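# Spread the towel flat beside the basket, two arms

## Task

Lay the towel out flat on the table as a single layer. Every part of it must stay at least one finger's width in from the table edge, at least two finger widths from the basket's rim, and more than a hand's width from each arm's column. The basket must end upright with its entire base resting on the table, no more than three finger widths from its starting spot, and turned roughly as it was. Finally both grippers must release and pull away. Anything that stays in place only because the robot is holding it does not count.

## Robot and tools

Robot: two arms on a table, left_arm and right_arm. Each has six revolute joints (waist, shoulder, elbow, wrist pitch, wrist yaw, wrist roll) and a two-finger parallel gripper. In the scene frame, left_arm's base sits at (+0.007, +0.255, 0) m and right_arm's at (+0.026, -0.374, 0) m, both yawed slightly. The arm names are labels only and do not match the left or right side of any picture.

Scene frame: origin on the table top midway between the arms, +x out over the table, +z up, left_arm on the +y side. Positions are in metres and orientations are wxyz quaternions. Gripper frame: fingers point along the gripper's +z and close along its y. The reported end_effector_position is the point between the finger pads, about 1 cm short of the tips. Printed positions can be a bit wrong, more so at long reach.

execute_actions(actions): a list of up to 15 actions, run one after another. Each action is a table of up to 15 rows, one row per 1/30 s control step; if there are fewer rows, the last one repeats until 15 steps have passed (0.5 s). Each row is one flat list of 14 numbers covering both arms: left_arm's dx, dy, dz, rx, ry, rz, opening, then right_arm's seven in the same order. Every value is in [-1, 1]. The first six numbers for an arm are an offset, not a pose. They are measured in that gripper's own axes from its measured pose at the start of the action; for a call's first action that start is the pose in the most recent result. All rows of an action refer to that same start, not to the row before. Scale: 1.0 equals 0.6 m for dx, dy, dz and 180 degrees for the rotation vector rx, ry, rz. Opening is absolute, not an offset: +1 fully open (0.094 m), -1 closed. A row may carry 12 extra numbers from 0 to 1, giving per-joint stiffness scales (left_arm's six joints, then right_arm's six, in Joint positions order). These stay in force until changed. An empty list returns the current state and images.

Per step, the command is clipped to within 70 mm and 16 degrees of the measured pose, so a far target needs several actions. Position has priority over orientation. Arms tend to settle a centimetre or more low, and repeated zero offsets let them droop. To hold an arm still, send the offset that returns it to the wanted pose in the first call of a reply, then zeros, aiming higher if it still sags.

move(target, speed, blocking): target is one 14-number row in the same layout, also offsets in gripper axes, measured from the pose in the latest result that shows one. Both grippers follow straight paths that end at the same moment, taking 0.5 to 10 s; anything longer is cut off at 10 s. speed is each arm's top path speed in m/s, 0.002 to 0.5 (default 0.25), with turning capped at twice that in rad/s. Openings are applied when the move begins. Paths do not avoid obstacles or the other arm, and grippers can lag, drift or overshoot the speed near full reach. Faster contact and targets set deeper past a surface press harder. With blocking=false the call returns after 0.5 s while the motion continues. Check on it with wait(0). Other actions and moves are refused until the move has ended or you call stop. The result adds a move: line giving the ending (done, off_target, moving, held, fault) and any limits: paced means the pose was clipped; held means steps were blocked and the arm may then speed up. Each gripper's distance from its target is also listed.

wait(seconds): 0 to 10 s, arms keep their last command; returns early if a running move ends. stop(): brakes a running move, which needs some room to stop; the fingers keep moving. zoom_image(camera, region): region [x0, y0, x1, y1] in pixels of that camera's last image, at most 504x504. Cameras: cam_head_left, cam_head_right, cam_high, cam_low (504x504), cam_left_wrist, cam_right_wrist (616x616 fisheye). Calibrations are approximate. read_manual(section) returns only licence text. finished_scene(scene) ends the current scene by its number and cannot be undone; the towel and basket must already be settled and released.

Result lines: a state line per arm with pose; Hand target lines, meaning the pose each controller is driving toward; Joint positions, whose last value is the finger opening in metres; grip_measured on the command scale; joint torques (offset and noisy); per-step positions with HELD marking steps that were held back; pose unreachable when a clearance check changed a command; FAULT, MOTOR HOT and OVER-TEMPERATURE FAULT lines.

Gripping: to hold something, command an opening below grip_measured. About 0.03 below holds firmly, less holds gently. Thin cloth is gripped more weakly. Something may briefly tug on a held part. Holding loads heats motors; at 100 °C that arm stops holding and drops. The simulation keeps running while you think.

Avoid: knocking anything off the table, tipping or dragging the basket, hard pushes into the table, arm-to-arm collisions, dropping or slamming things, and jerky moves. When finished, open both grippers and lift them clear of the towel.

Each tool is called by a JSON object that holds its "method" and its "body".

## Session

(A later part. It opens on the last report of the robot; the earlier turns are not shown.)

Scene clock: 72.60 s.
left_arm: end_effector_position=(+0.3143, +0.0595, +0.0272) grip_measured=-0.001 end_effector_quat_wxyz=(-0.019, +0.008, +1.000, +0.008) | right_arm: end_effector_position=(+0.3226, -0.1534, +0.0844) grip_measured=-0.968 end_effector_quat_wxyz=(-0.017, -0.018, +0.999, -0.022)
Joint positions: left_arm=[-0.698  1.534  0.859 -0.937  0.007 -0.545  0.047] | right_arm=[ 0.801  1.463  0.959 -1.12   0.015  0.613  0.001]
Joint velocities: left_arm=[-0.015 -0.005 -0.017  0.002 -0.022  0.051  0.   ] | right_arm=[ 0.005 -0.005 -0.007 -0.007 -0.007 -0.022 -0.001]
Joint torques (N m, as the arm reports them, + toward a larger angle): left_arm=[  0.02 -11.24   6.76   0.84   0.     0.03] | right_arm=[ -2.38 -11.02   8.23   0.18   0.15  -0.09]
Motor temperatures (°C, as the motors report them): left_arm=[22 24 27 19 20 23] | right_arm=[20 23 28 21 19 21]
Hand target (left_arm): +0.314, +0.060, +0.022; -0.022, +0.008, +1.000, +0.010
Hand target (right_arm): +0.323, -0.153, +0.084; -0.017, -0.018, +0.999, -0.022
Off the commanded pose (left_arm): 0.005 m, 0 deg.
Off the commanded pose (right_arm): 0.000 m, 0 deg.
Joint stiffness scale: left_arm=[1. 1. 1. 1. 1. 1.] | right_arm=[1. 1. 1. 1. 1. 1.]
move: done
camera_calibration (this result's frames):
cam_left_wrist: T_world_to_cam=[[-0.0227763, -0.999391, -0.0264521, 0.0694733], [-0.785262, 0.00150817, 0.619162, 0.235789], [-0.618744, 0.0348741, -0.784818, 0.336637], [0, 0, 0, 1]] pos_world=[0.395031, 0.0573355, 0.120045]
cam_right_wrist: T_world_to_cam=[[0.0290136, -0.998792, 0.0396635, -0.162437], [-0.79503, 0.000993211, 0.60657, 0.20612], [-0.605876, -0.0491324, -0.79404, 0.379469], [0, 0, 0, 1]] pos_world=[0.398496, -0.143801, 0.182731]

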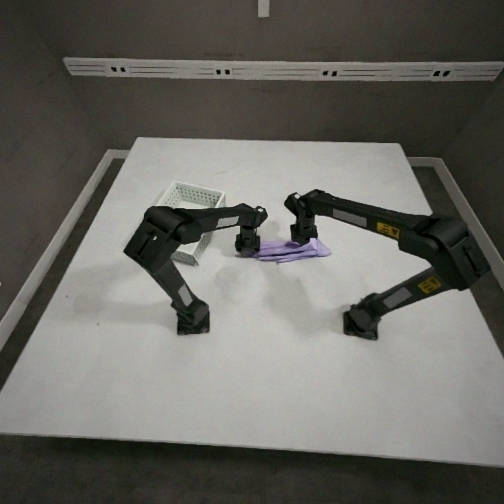

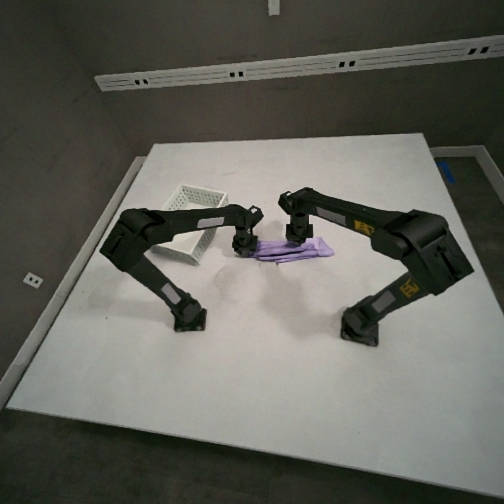

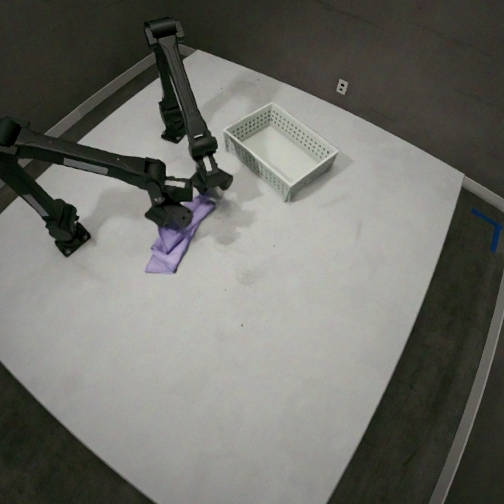

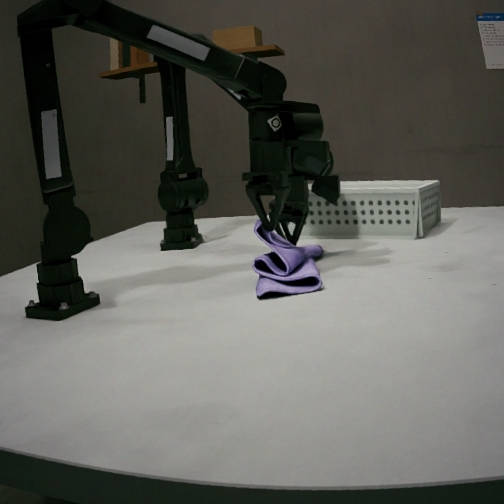

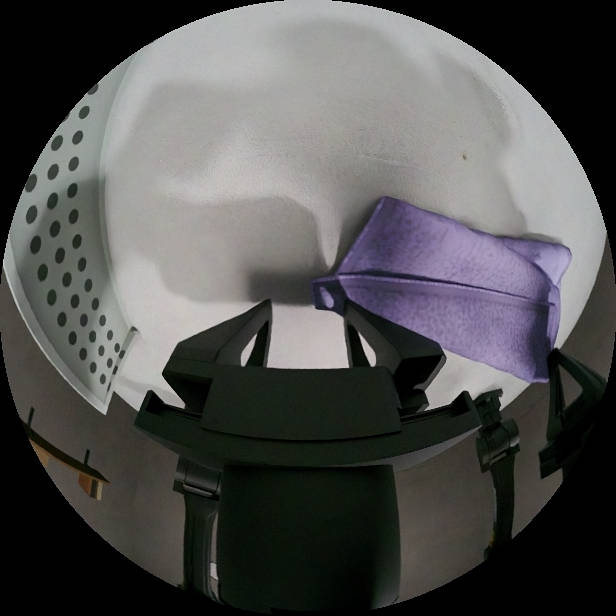

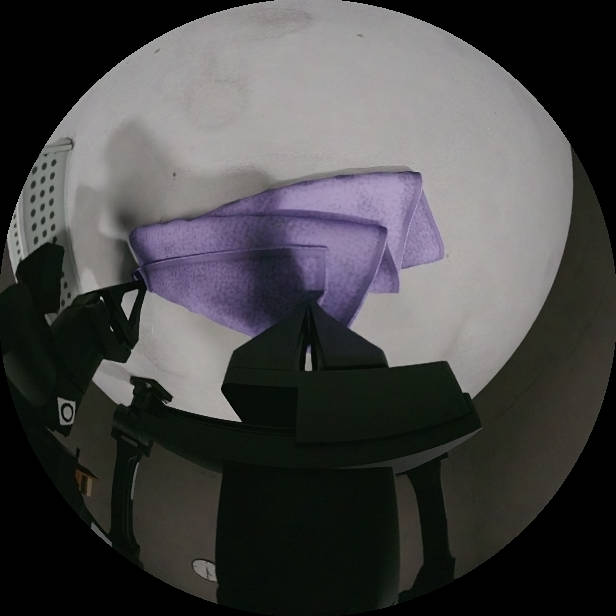

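Need to shift inward and a bit forward.

{"method": "move", "body": {"target": [-0.03,-0.04,-0.05,0,0,0,0,0,0,0,0,0,0,-1], "speed": 0.05}}

{"method": "move", "body": {"target": [-0.015,-0.015,0.07,0,0,0,0,0,0,0,0,0,0,-1], "speed": 0.05}}

Scene clock: 78.03 s.
left_arm: end_effector_position=(+0.3216, +0.0472, +0.0486) grip_measured=-0.001 end_effector_quat_wxyz=(-0.027, +0.011, +1.000, +0.013) | right_arm: end_effector_position=(+0.3226, -0.1534, +0.0844) grip_measured=-0.968 end_effector_quat_wxyz=(-0.017, -0.018, +0.999, -0.022)
Joint positions: left_arm=[-0.715  1.537  0.932 -1.024  0.007 -0.557  0.047] | right_arm=[ 0.801  1.463  0.959 -1.12   0.015  0.613  0.001]
Joint velocities: left_arm=[-0.005  0.015 -0.012  0.002 -0.066 -0.022  0.   ] | right_arm=[-0.005 -0.024 -0.002  0.012 -0.022  0.051 -0.   ]
Joint torques (N m, as the arm reports them, + toward a larger angle): left_arm=[ -0.76 -11.2   10.91   0.02   0.05  -0.12] | right_arm=[ -2.25 -10.95   8.15   0.17   0.14  -0.1 ]
Motor temperatures (°C, as the motors report them): left_arm=[22 24 27 19 20 23] | right_arm=[20 23 28 21 19 21]
Hand target (left_arm): +0.333, +0.035, +0.056; -0.019, +0.008, +1.000, +0.008
Hand target (right_arm): +0.323, -0.153, +0.084; -0.017, -0.018, +0.999, -0.022
Off the commanded pose (left_arm): 0.019 m, 1 deg.
Off the commanded pose (right_arm): 0.000 m, 0 deg.
Joint stiffness scale: left_arm=[1. 1. 1. 1. 1. 1.] | right_arm=[1. 1. 1. 1. 1. 1.]
move: off_target (left_arm)
camera_calibration (this result's frames):
cam_left_wrist: T_world_to_cam=[[-0.0282003, -0.99895, -0.0361012, 0.0601432], [-0.776194, -0.000873619, 0.630494, 0.225036], [-0.629864, 0.0458016, -0.775354, 0.360929], [0, 0, 0, 1]] pos_world=[0.403704, 0.0437455, 0.140135]
cam_right_wrist: T_world_to_cam=[[0.0290136, -0.998792, 0.0396635, -0.162437], [-0.79503, 0.000993211, 0.60657, 0.20612], [-0.605876, -0.0491324, -0.79404, 0.379469], [0, 0, 0, 1]] pos_world=[0.398496, -0.143801, 0.182731]

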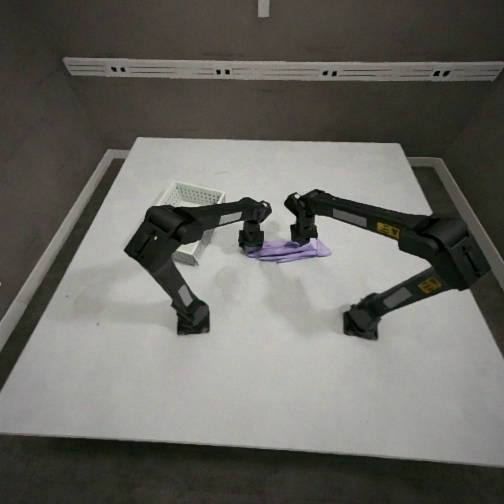

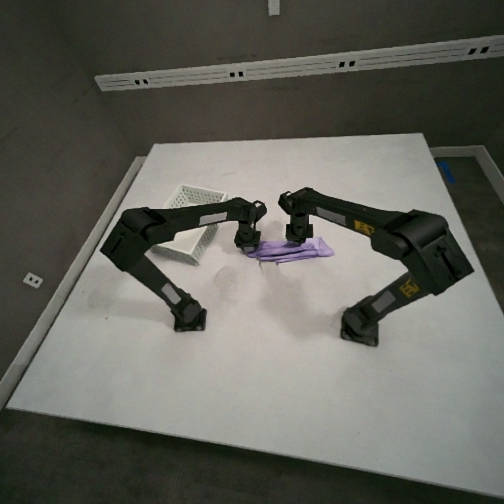

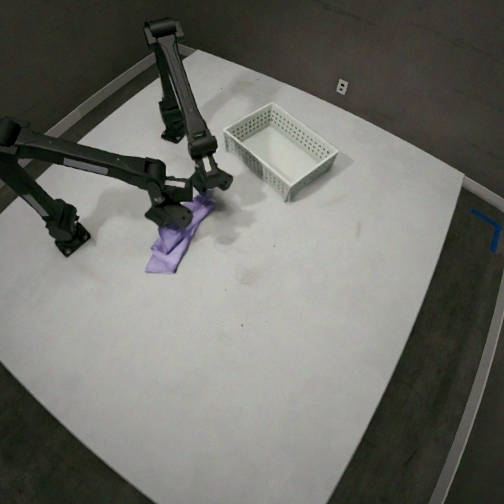

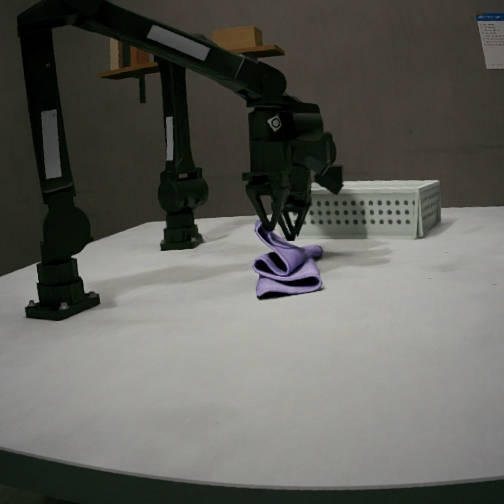

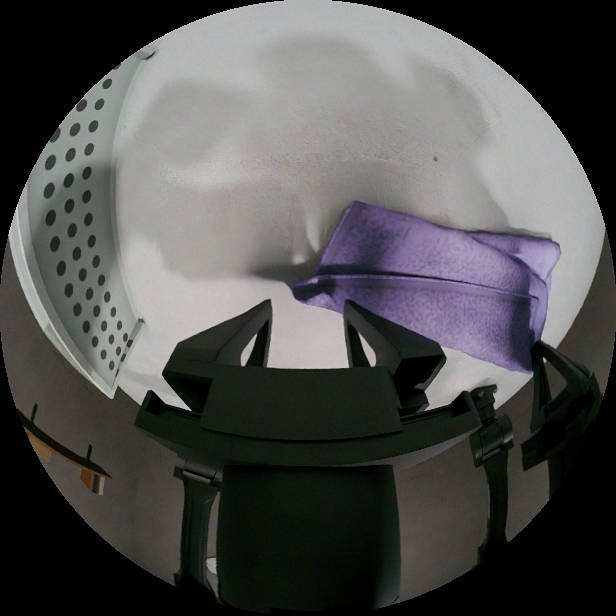

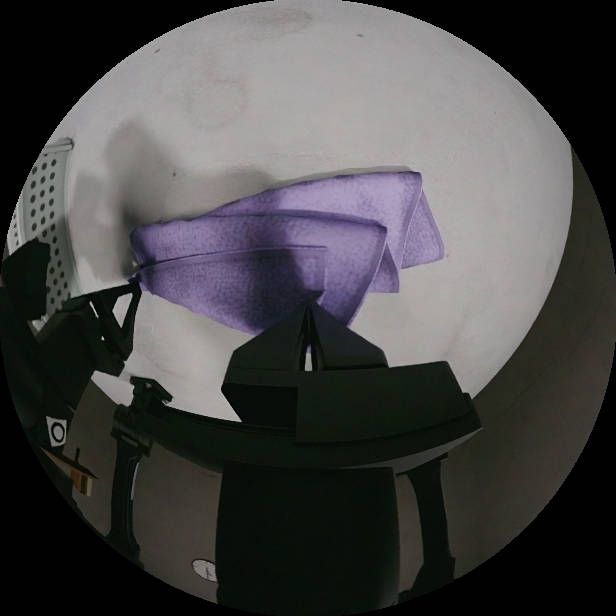

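Scene clock: 79.13 s.
left_arm: end_effector_position=(+0.3311, +0.0408, +0.0207) grip_measured=-0.001 end_effector_quat_wxyz=(-0.020, +0.011, +1.000, +0.008) | right_arm: end_effector_position=(+0.3226, -0.1534, +0.0844) grip_measured=-0.968 end_effector_quat_wxyz=(-0.017, -0.018, +0.999, -0.022)
Joint positions: left_arm=[-0.715  1.602  0.921 -0.932  0.008 -0.557  0.047] | right_arm=[ 0.801  1.463  0.959 -1.12   0.015  0.613  0.001]
Joint velocities: left_arm=[-0.015 -0.015 -0.002  0.007  0.051 -0.037 -0.   ] | right_arm=[-0.024 -0.005  0.002 -0.002 -0.007 -0.022  0.001]
Joint torques (N m, as the arm reports them, + toward a larger angle): left_arm=[ -0.47 -10.6    6.36   1.47  -0.03  -0.04] | right_arm=[ -2.5  -10.99   8.2    0.2    0.15  -0.09]
Motor temperatures (°C, as the motors report them): left_arm=[22 24 27 19 20 23] | right_arm=[20 23 28 21 19 21]
Hand target (left_arm): +0.328, +0.040, +0.007; -0.027, +0.011, +1.000, +0.013
Hand target (right_arm): +0.323, -0.153, +0.084; -0.017, -0.018, +0.999, -0.022
Off the commanded pose (left_arm): 0.015 m, 1 deg.
Off the commanded pose (right_arm): 0.000 m, 0 deg.
Joint stiffness scale: left_arm=[1. 1. 1. 1. 1. 1.] | right_arm=[1. 1. 1. 1. 1. 1.]
move: off_target (left_arm)
camera_calibration (this result's frames):
cam_left_wrist: T_world_to_cam=[[-0.0277235, -0.999268, -0.0263484, 0.0526448], [-0.784589, 0.00541972, 0.619993, 0.252659], [-0.619396, 0.037861, -0.784165, 0.34266], [0, 0, 0, 1]] pos_world=[0.411935, 0.0382635, 0.113443]
cam_right_wrist: T_world_to_cam=[[0.0290136, -0.998792, 0.0396635, -0.162437], [-0.79503, 0.000993211, 0.60657, 0.20612], [-0.605876, -0.0491324, -0.79404, 0.379469], [0, 0, 0, 1]] pos_world=[0.398496, -0.143801, 0.182731]

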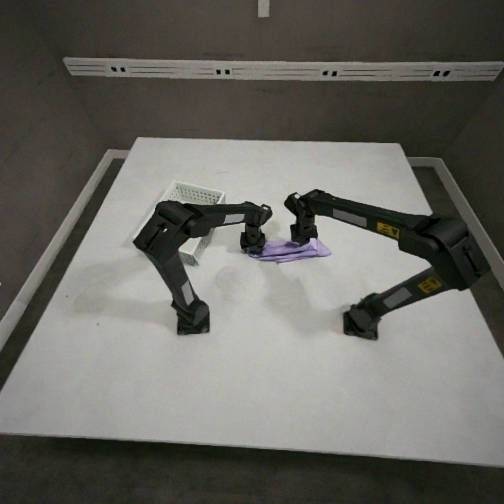

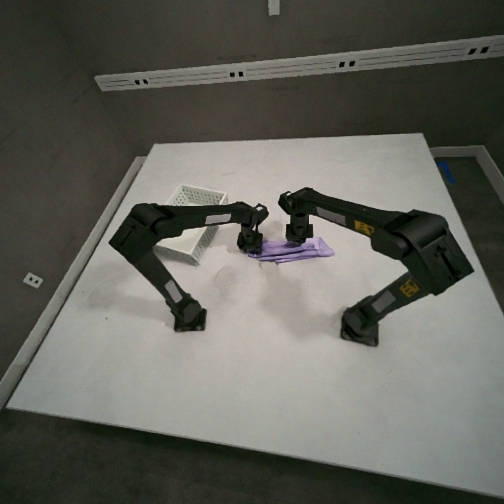

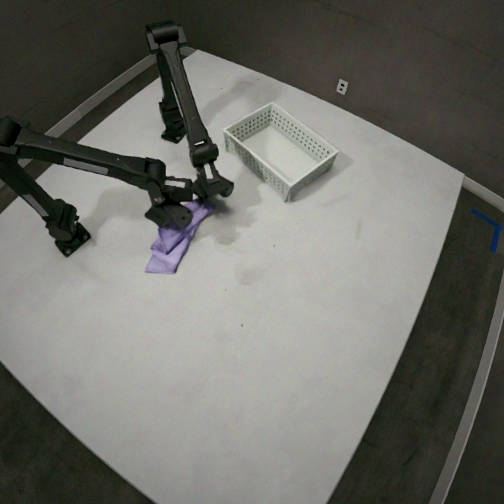

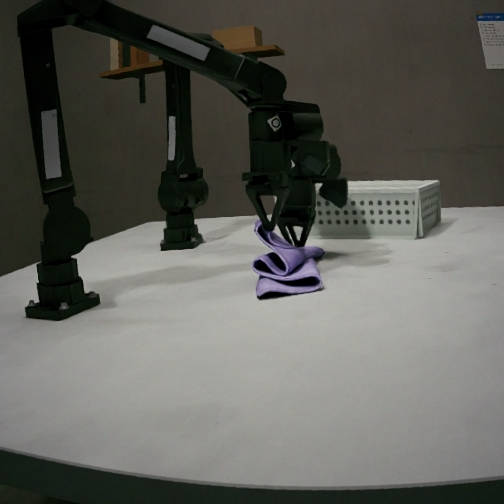

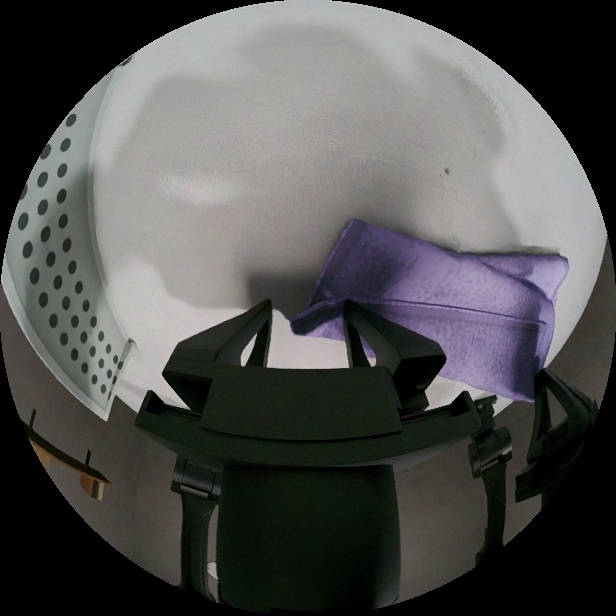

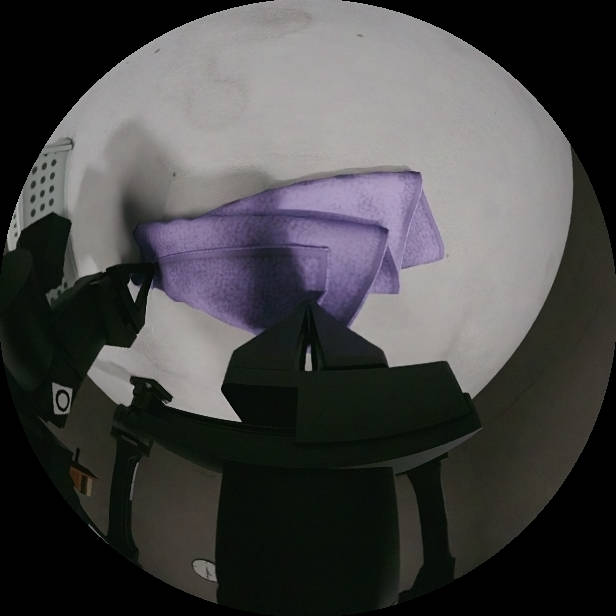

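{"method": "move", "body": {"target": [0.012,0,0.035,0,0,0,0,0,0,0,0,0,0,-1], "speed": 0.03}}

{"method": "move", "body": {"target": [0,0,0.02,0,0,0,-1,0,0,0,0,0,0,-1]}}

{"method": "move", "body": {"target": [0,0,-0.18,0,0,0,-1,0,0,-0.05,0,0,0,-1], "speed": 0.08}}

Scene clock: 86.43 s.
left_arm: end_effector_position=(+0.3309, +0.0407, +0.0188) grip_measured=-0.001 end_effector_quat_wxyz=(-0.009, +0.011, +1.000, +0.001) | right_arm: end_effector_position=(+0.3226, -0.1534, +0.0844) grip_measured=-0.968 end_effector_quat_wxyz=(-0.017, -0.018, +0.999, -0.022)
Joint positions: left_arm=[-0.715  1.591  0.901 -0.897  0.009 -0.557  0.047] | right_arm=[ 0.801  1.463  0.959 -1.12   0.015  0.613  0.001]
Joint velocities: left_arm=[-0.015  0.005 -0.012  0.007  0.037 -0.022 -0.002] | right_arm=[-0.005 -0.005  0.002  0.002 -0.037 -0.007  0.   ]
Joint torques (N m, as the arm reports them, + toward a larger angle): left_arm=[ -0.63 -10.54   5.31   1.67  -0.04  -0.07] | right_arm=[ -2.47 -11.04   8.17   0.17   0.15  -0.09]
Motor temperatures (°C, as the motors report them): left_arm=[22 24 26 19 20 23] | right_arm=[20 23 28 21 19 21]
Hand target (left_arm): +0.323, +0.042, +0.001; -0.020, +0.011, +1.000, +0.008
Hand target (right_arm): +0.323, -0.153, +0.084; -0.017, -0.018, +0.999, -0.022
Off the commanded pose (left_arm): 0.020 m, 1 deg.
Off the commanded pose (right_arm): 0.000 m, 0 deg.
Joint stiffness scale: left_arm=[1. 1. 1. 1. 1. 1.] | right_arm=[1. 1. 1. 1. 1. 1.]
move: off_target (left_arm)
camera_calibration (this result's frames):
cam_left_wrist: T_world_to_cam=[[-0.0272882, -0.999558, -0.0117914, 0.0520516], [-0.797489, 0.0146564, 0.603156, 0.25792], [-0.602716, 0.0258625, -0.797536, 0.336304], [0, 0, 0, 1]] pos_world=[0.409805, 0.0395507, 0.113262]
cam_right_wrist: T_world_to_cam=[[0.0290136, -0.998792, 0.0396635, -0.162437], [-0.79503, 0.000993211, 0.60657, 0.20612], [-0.605876, -0.0491324, -0.79404, 0.379469], [0, 0, 0, 1]] pos_world=[0.398496, -0.143801, 0.182731]

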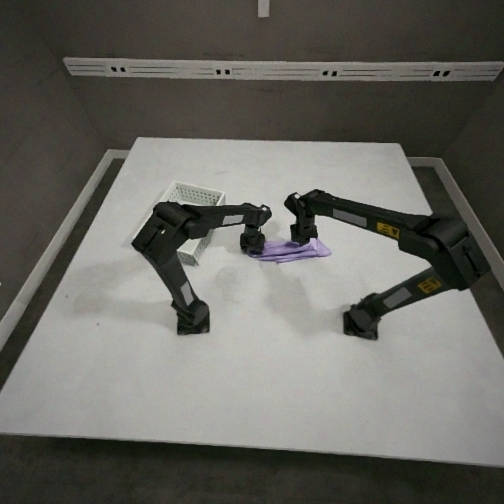

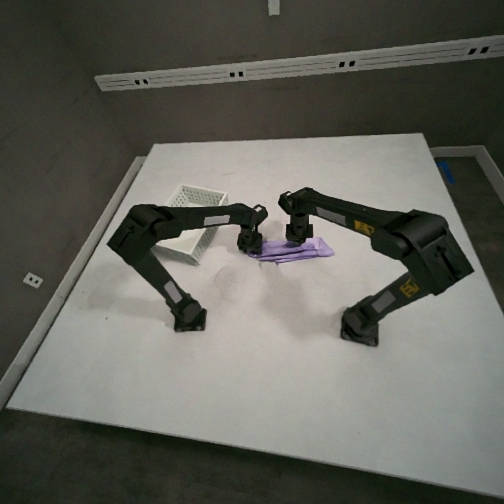

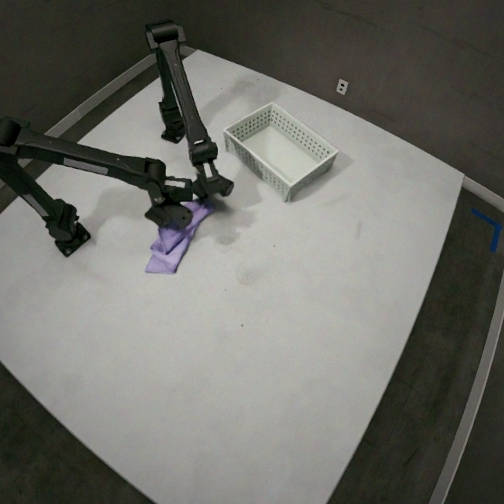

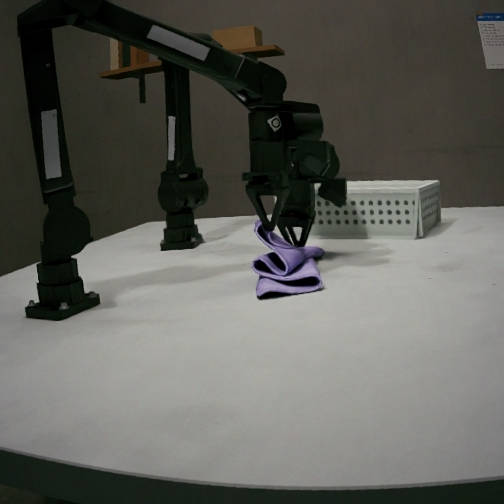

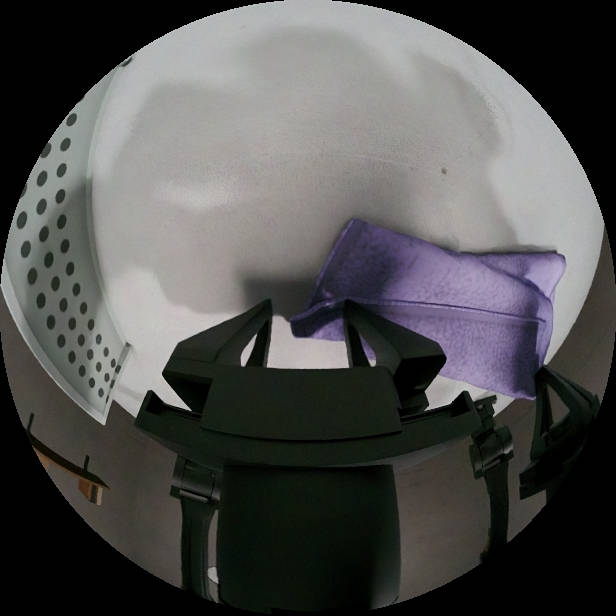

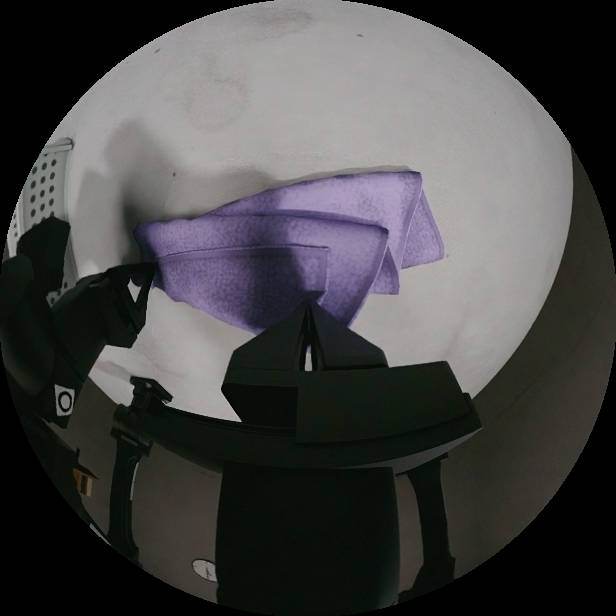

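Scene clock: 87.13 s.
left_arm: end_effector_position=(+0.3330, +0.0376, +0.0203) grip_measured=-0.977 end_effector_quat_wxyz=(-0.003, +0.011, +1.000, -0.007) | right_arm: end_effector_position=(+0.3226, -0.1534, +0.0844) grip_measured=-0.968 end_effector_quat_wxyz=(-0.017, -0.018, +0.999, -0.022)
Joint positions: left_arm=[-0.717  1.585  0.899 -0.881  0.015 -0.557  0.001] | right_arm=[ 0.801  1.463  0.959 -1.12   0.015  0.613  0.001]
Joint velocities: left_arm=[-0.005 -0.015 -0.017  0.002 -0.022 -0.007 -0.001] | right_arm=[-0.015 -0.015 -0.017 -0.007 -0.051 -0.022  0.   ]
Joint torques (N m, as the arm reports them, + toward a larger angle): left_arm=[  0.03 -10.82   6.2    1.3   -0.19   0.02] | right_arm=[ -2.52 -10.89   8.16   0.19   0.16  -0.07]
Motor temperatures (°C, as the motors report them): left_arm=[22 24 26 19 20 23] | right_arm=[20 23 28 21 19 21]
Hand target (left_arm): +0.330, +0.041, +0.007; -0.009, +0.011, +1.000, +0.001
Hand target (right_arm): +0.323, -0.153, +0.084; -0.017, -0.018, +0.999, -0.022
Off the commanded pose (left_arm): 0.014 m, 1 deg.
Off the commanded pose (right_arm): 0.000 m, 0 deg.
Joint stiffness scale: left_arm=[1. 1. 1. 1. 1. 1.] | right_arm=[1. 1. 1. 1. 1. 1.]
move: off_target (left_arm)
camera_calibration (this result's frames):
cam_left_wrist: T_world_to_cam=[[-0.0283393, -0.999594, 0.00307554, 0.0491397], [-0.805138, 0.0246496, 0.592575, 0.261114], [-0.59241, 0.0143169, -0.805509, 0.3359], [0, 0, 0, 1]] pos_world=[0.410616, 0.0378743, 0.11569]
cam_right_wrist: T_world_to_cam=[[0.0290136, -0.998792, 0.0396635, -0.162437], [-0.79503, 0.000993211, 0.60657, 0.20612], [-0.605876, -0.0491324, -0.79404, 0.379469], [0, 0, 0, 1]] pos_world=[0.398496, -0.143801, 0.182731]

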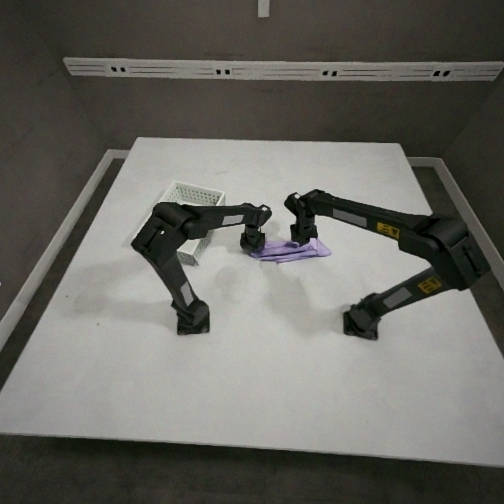

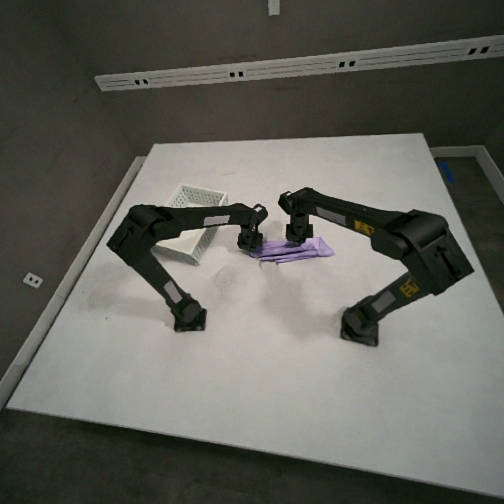

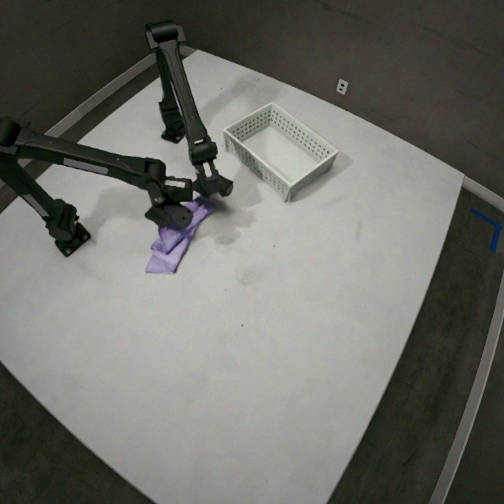

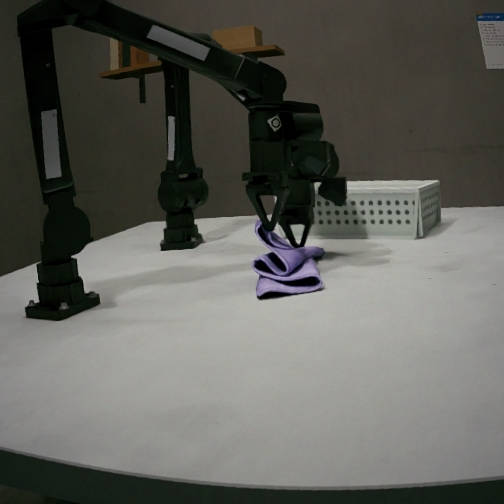

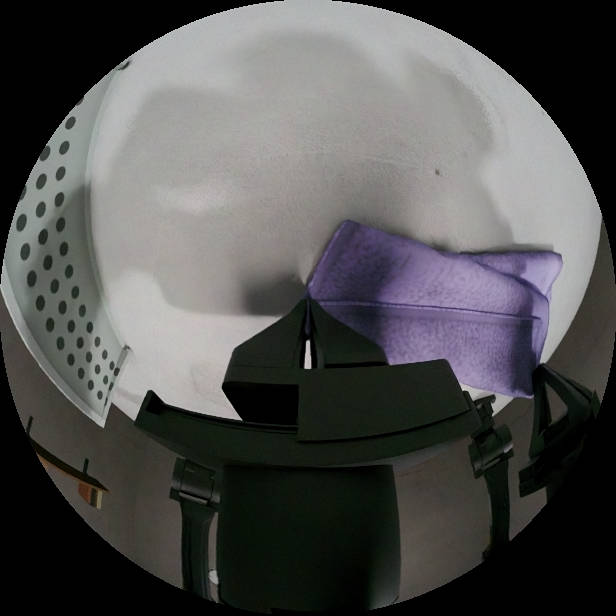

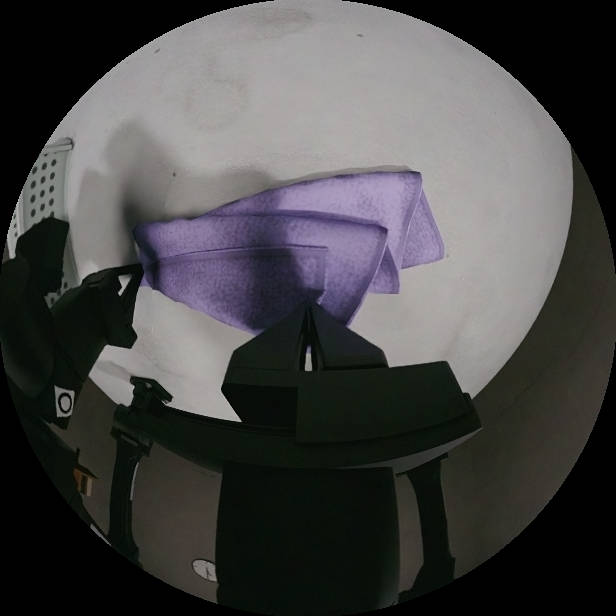

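Scene clock: 88.83 s.
left_arm: end_effector_position=(+0.3193, +0.0464, +0.1094) grip_measured=-0.977 end_effector_quat_wxyz=(-0.021, +0.011, +1.000, +0.004) | right_arm: end_effector_position=(+0.3145, -0.1596, +0.0992) grip_measured=-0.968 end_effector_quat_wxyz=(-0.029, -0.018, +0.999, -0.030)
Joint positions: left_arm=[-0.717  1.436  1.004 -1.179  0.015 -0.557  0.001] | right_arm=[ 0.801  1.436  0.973 -1.19   0.015  0.613  0.001]
Joint velocities: left_arm=[-0.015 -0.005 -0.002 -0.017 -0.022  0.007  0.001] | right_arm=[-0.015 -0.005  0.002  0.007  0.037  0.051  0.001]
Joint torques (N m, as the arm reports them, + toward a larger angle): left_arm=[  0.05 -12.55  11.9    0.07  -0.03   0.03] | right_arm=[ -2.45 -11.32  11.5   -0.43   0.16  -0.07]
Motor temperatures (°C, as the motors report them): left_arm=[22 24 27 19 20 23] | right_arm=[20 23 28 21 19 21]
Hand target (left_arm): +0.333, +0.038, +0.128; -0.002, +0.011, +1.000, -0.007
Hand target (right_arm): +0.324, -0.152, +0.114; -0.017, -0.018, +0.999, -0.022
Off the commanded pose (left_arm): 0.025 m, 2 deg.
Off the commanded pose (right_arm): 0.019 m, 2 deg.
Joint stiffness scale: left_arm=[1. 1. 1. 1. 1. 1.] | right_arm=[1. 1. 1. 1. 1. 1.]
move: off_target (left_arm, right_arm)
camera_calibration (this result's frames):
cam_left_wrist: T_world_to_cam=[[-0.0286131, -0.999413, -0.018857, 0.059749], [-0.782982, 0.0106817, 0.621952, 0.187455], [-0.621386, 0.0325607, -0.782828, 0.405368], [0, 0, 0, 1]] pos_world=[0.400373, 0.0445125, 0.201872]
cam_right_wrist: T_world_to_cam=[[0.0301417, -0.997938, 0.0566736, -0.170854], [-0.780609, 0.0119114, 0.624906, 0.186016], [-0.624293, -0.0630757, -0.77864, 0.388084], [0, 0, 0, 1]] pos_world=[0.392634, -0.148239, 0.195618]

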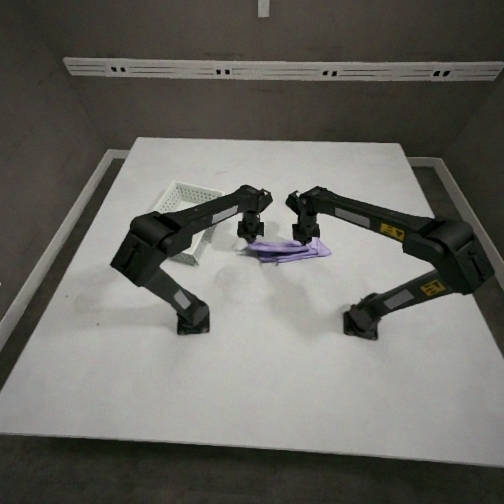

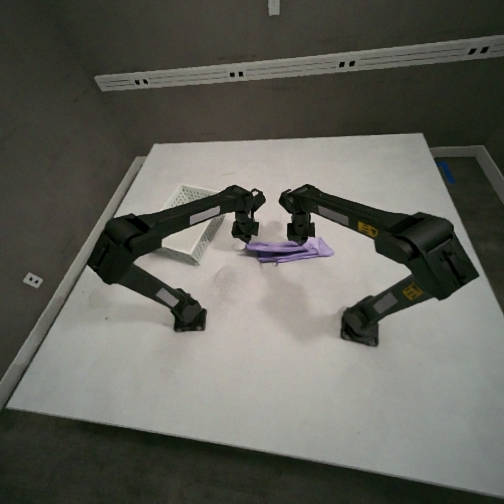

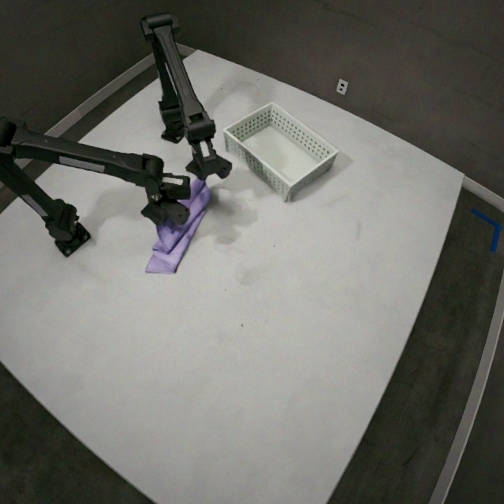

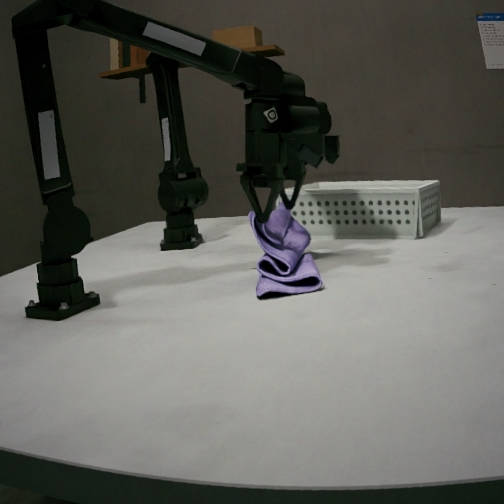

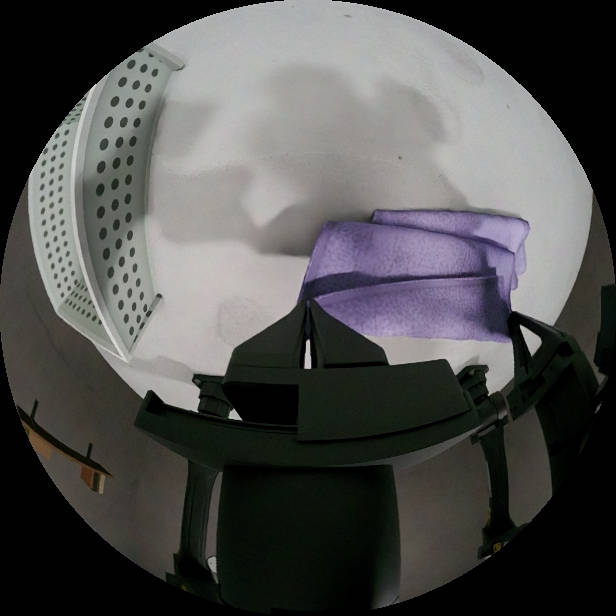

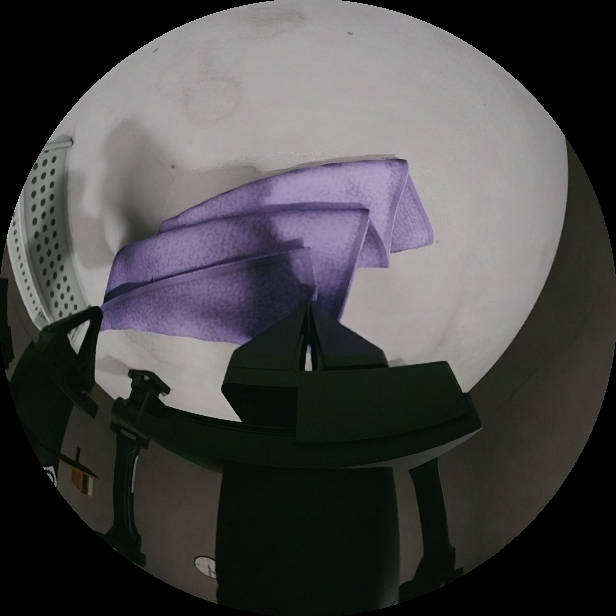

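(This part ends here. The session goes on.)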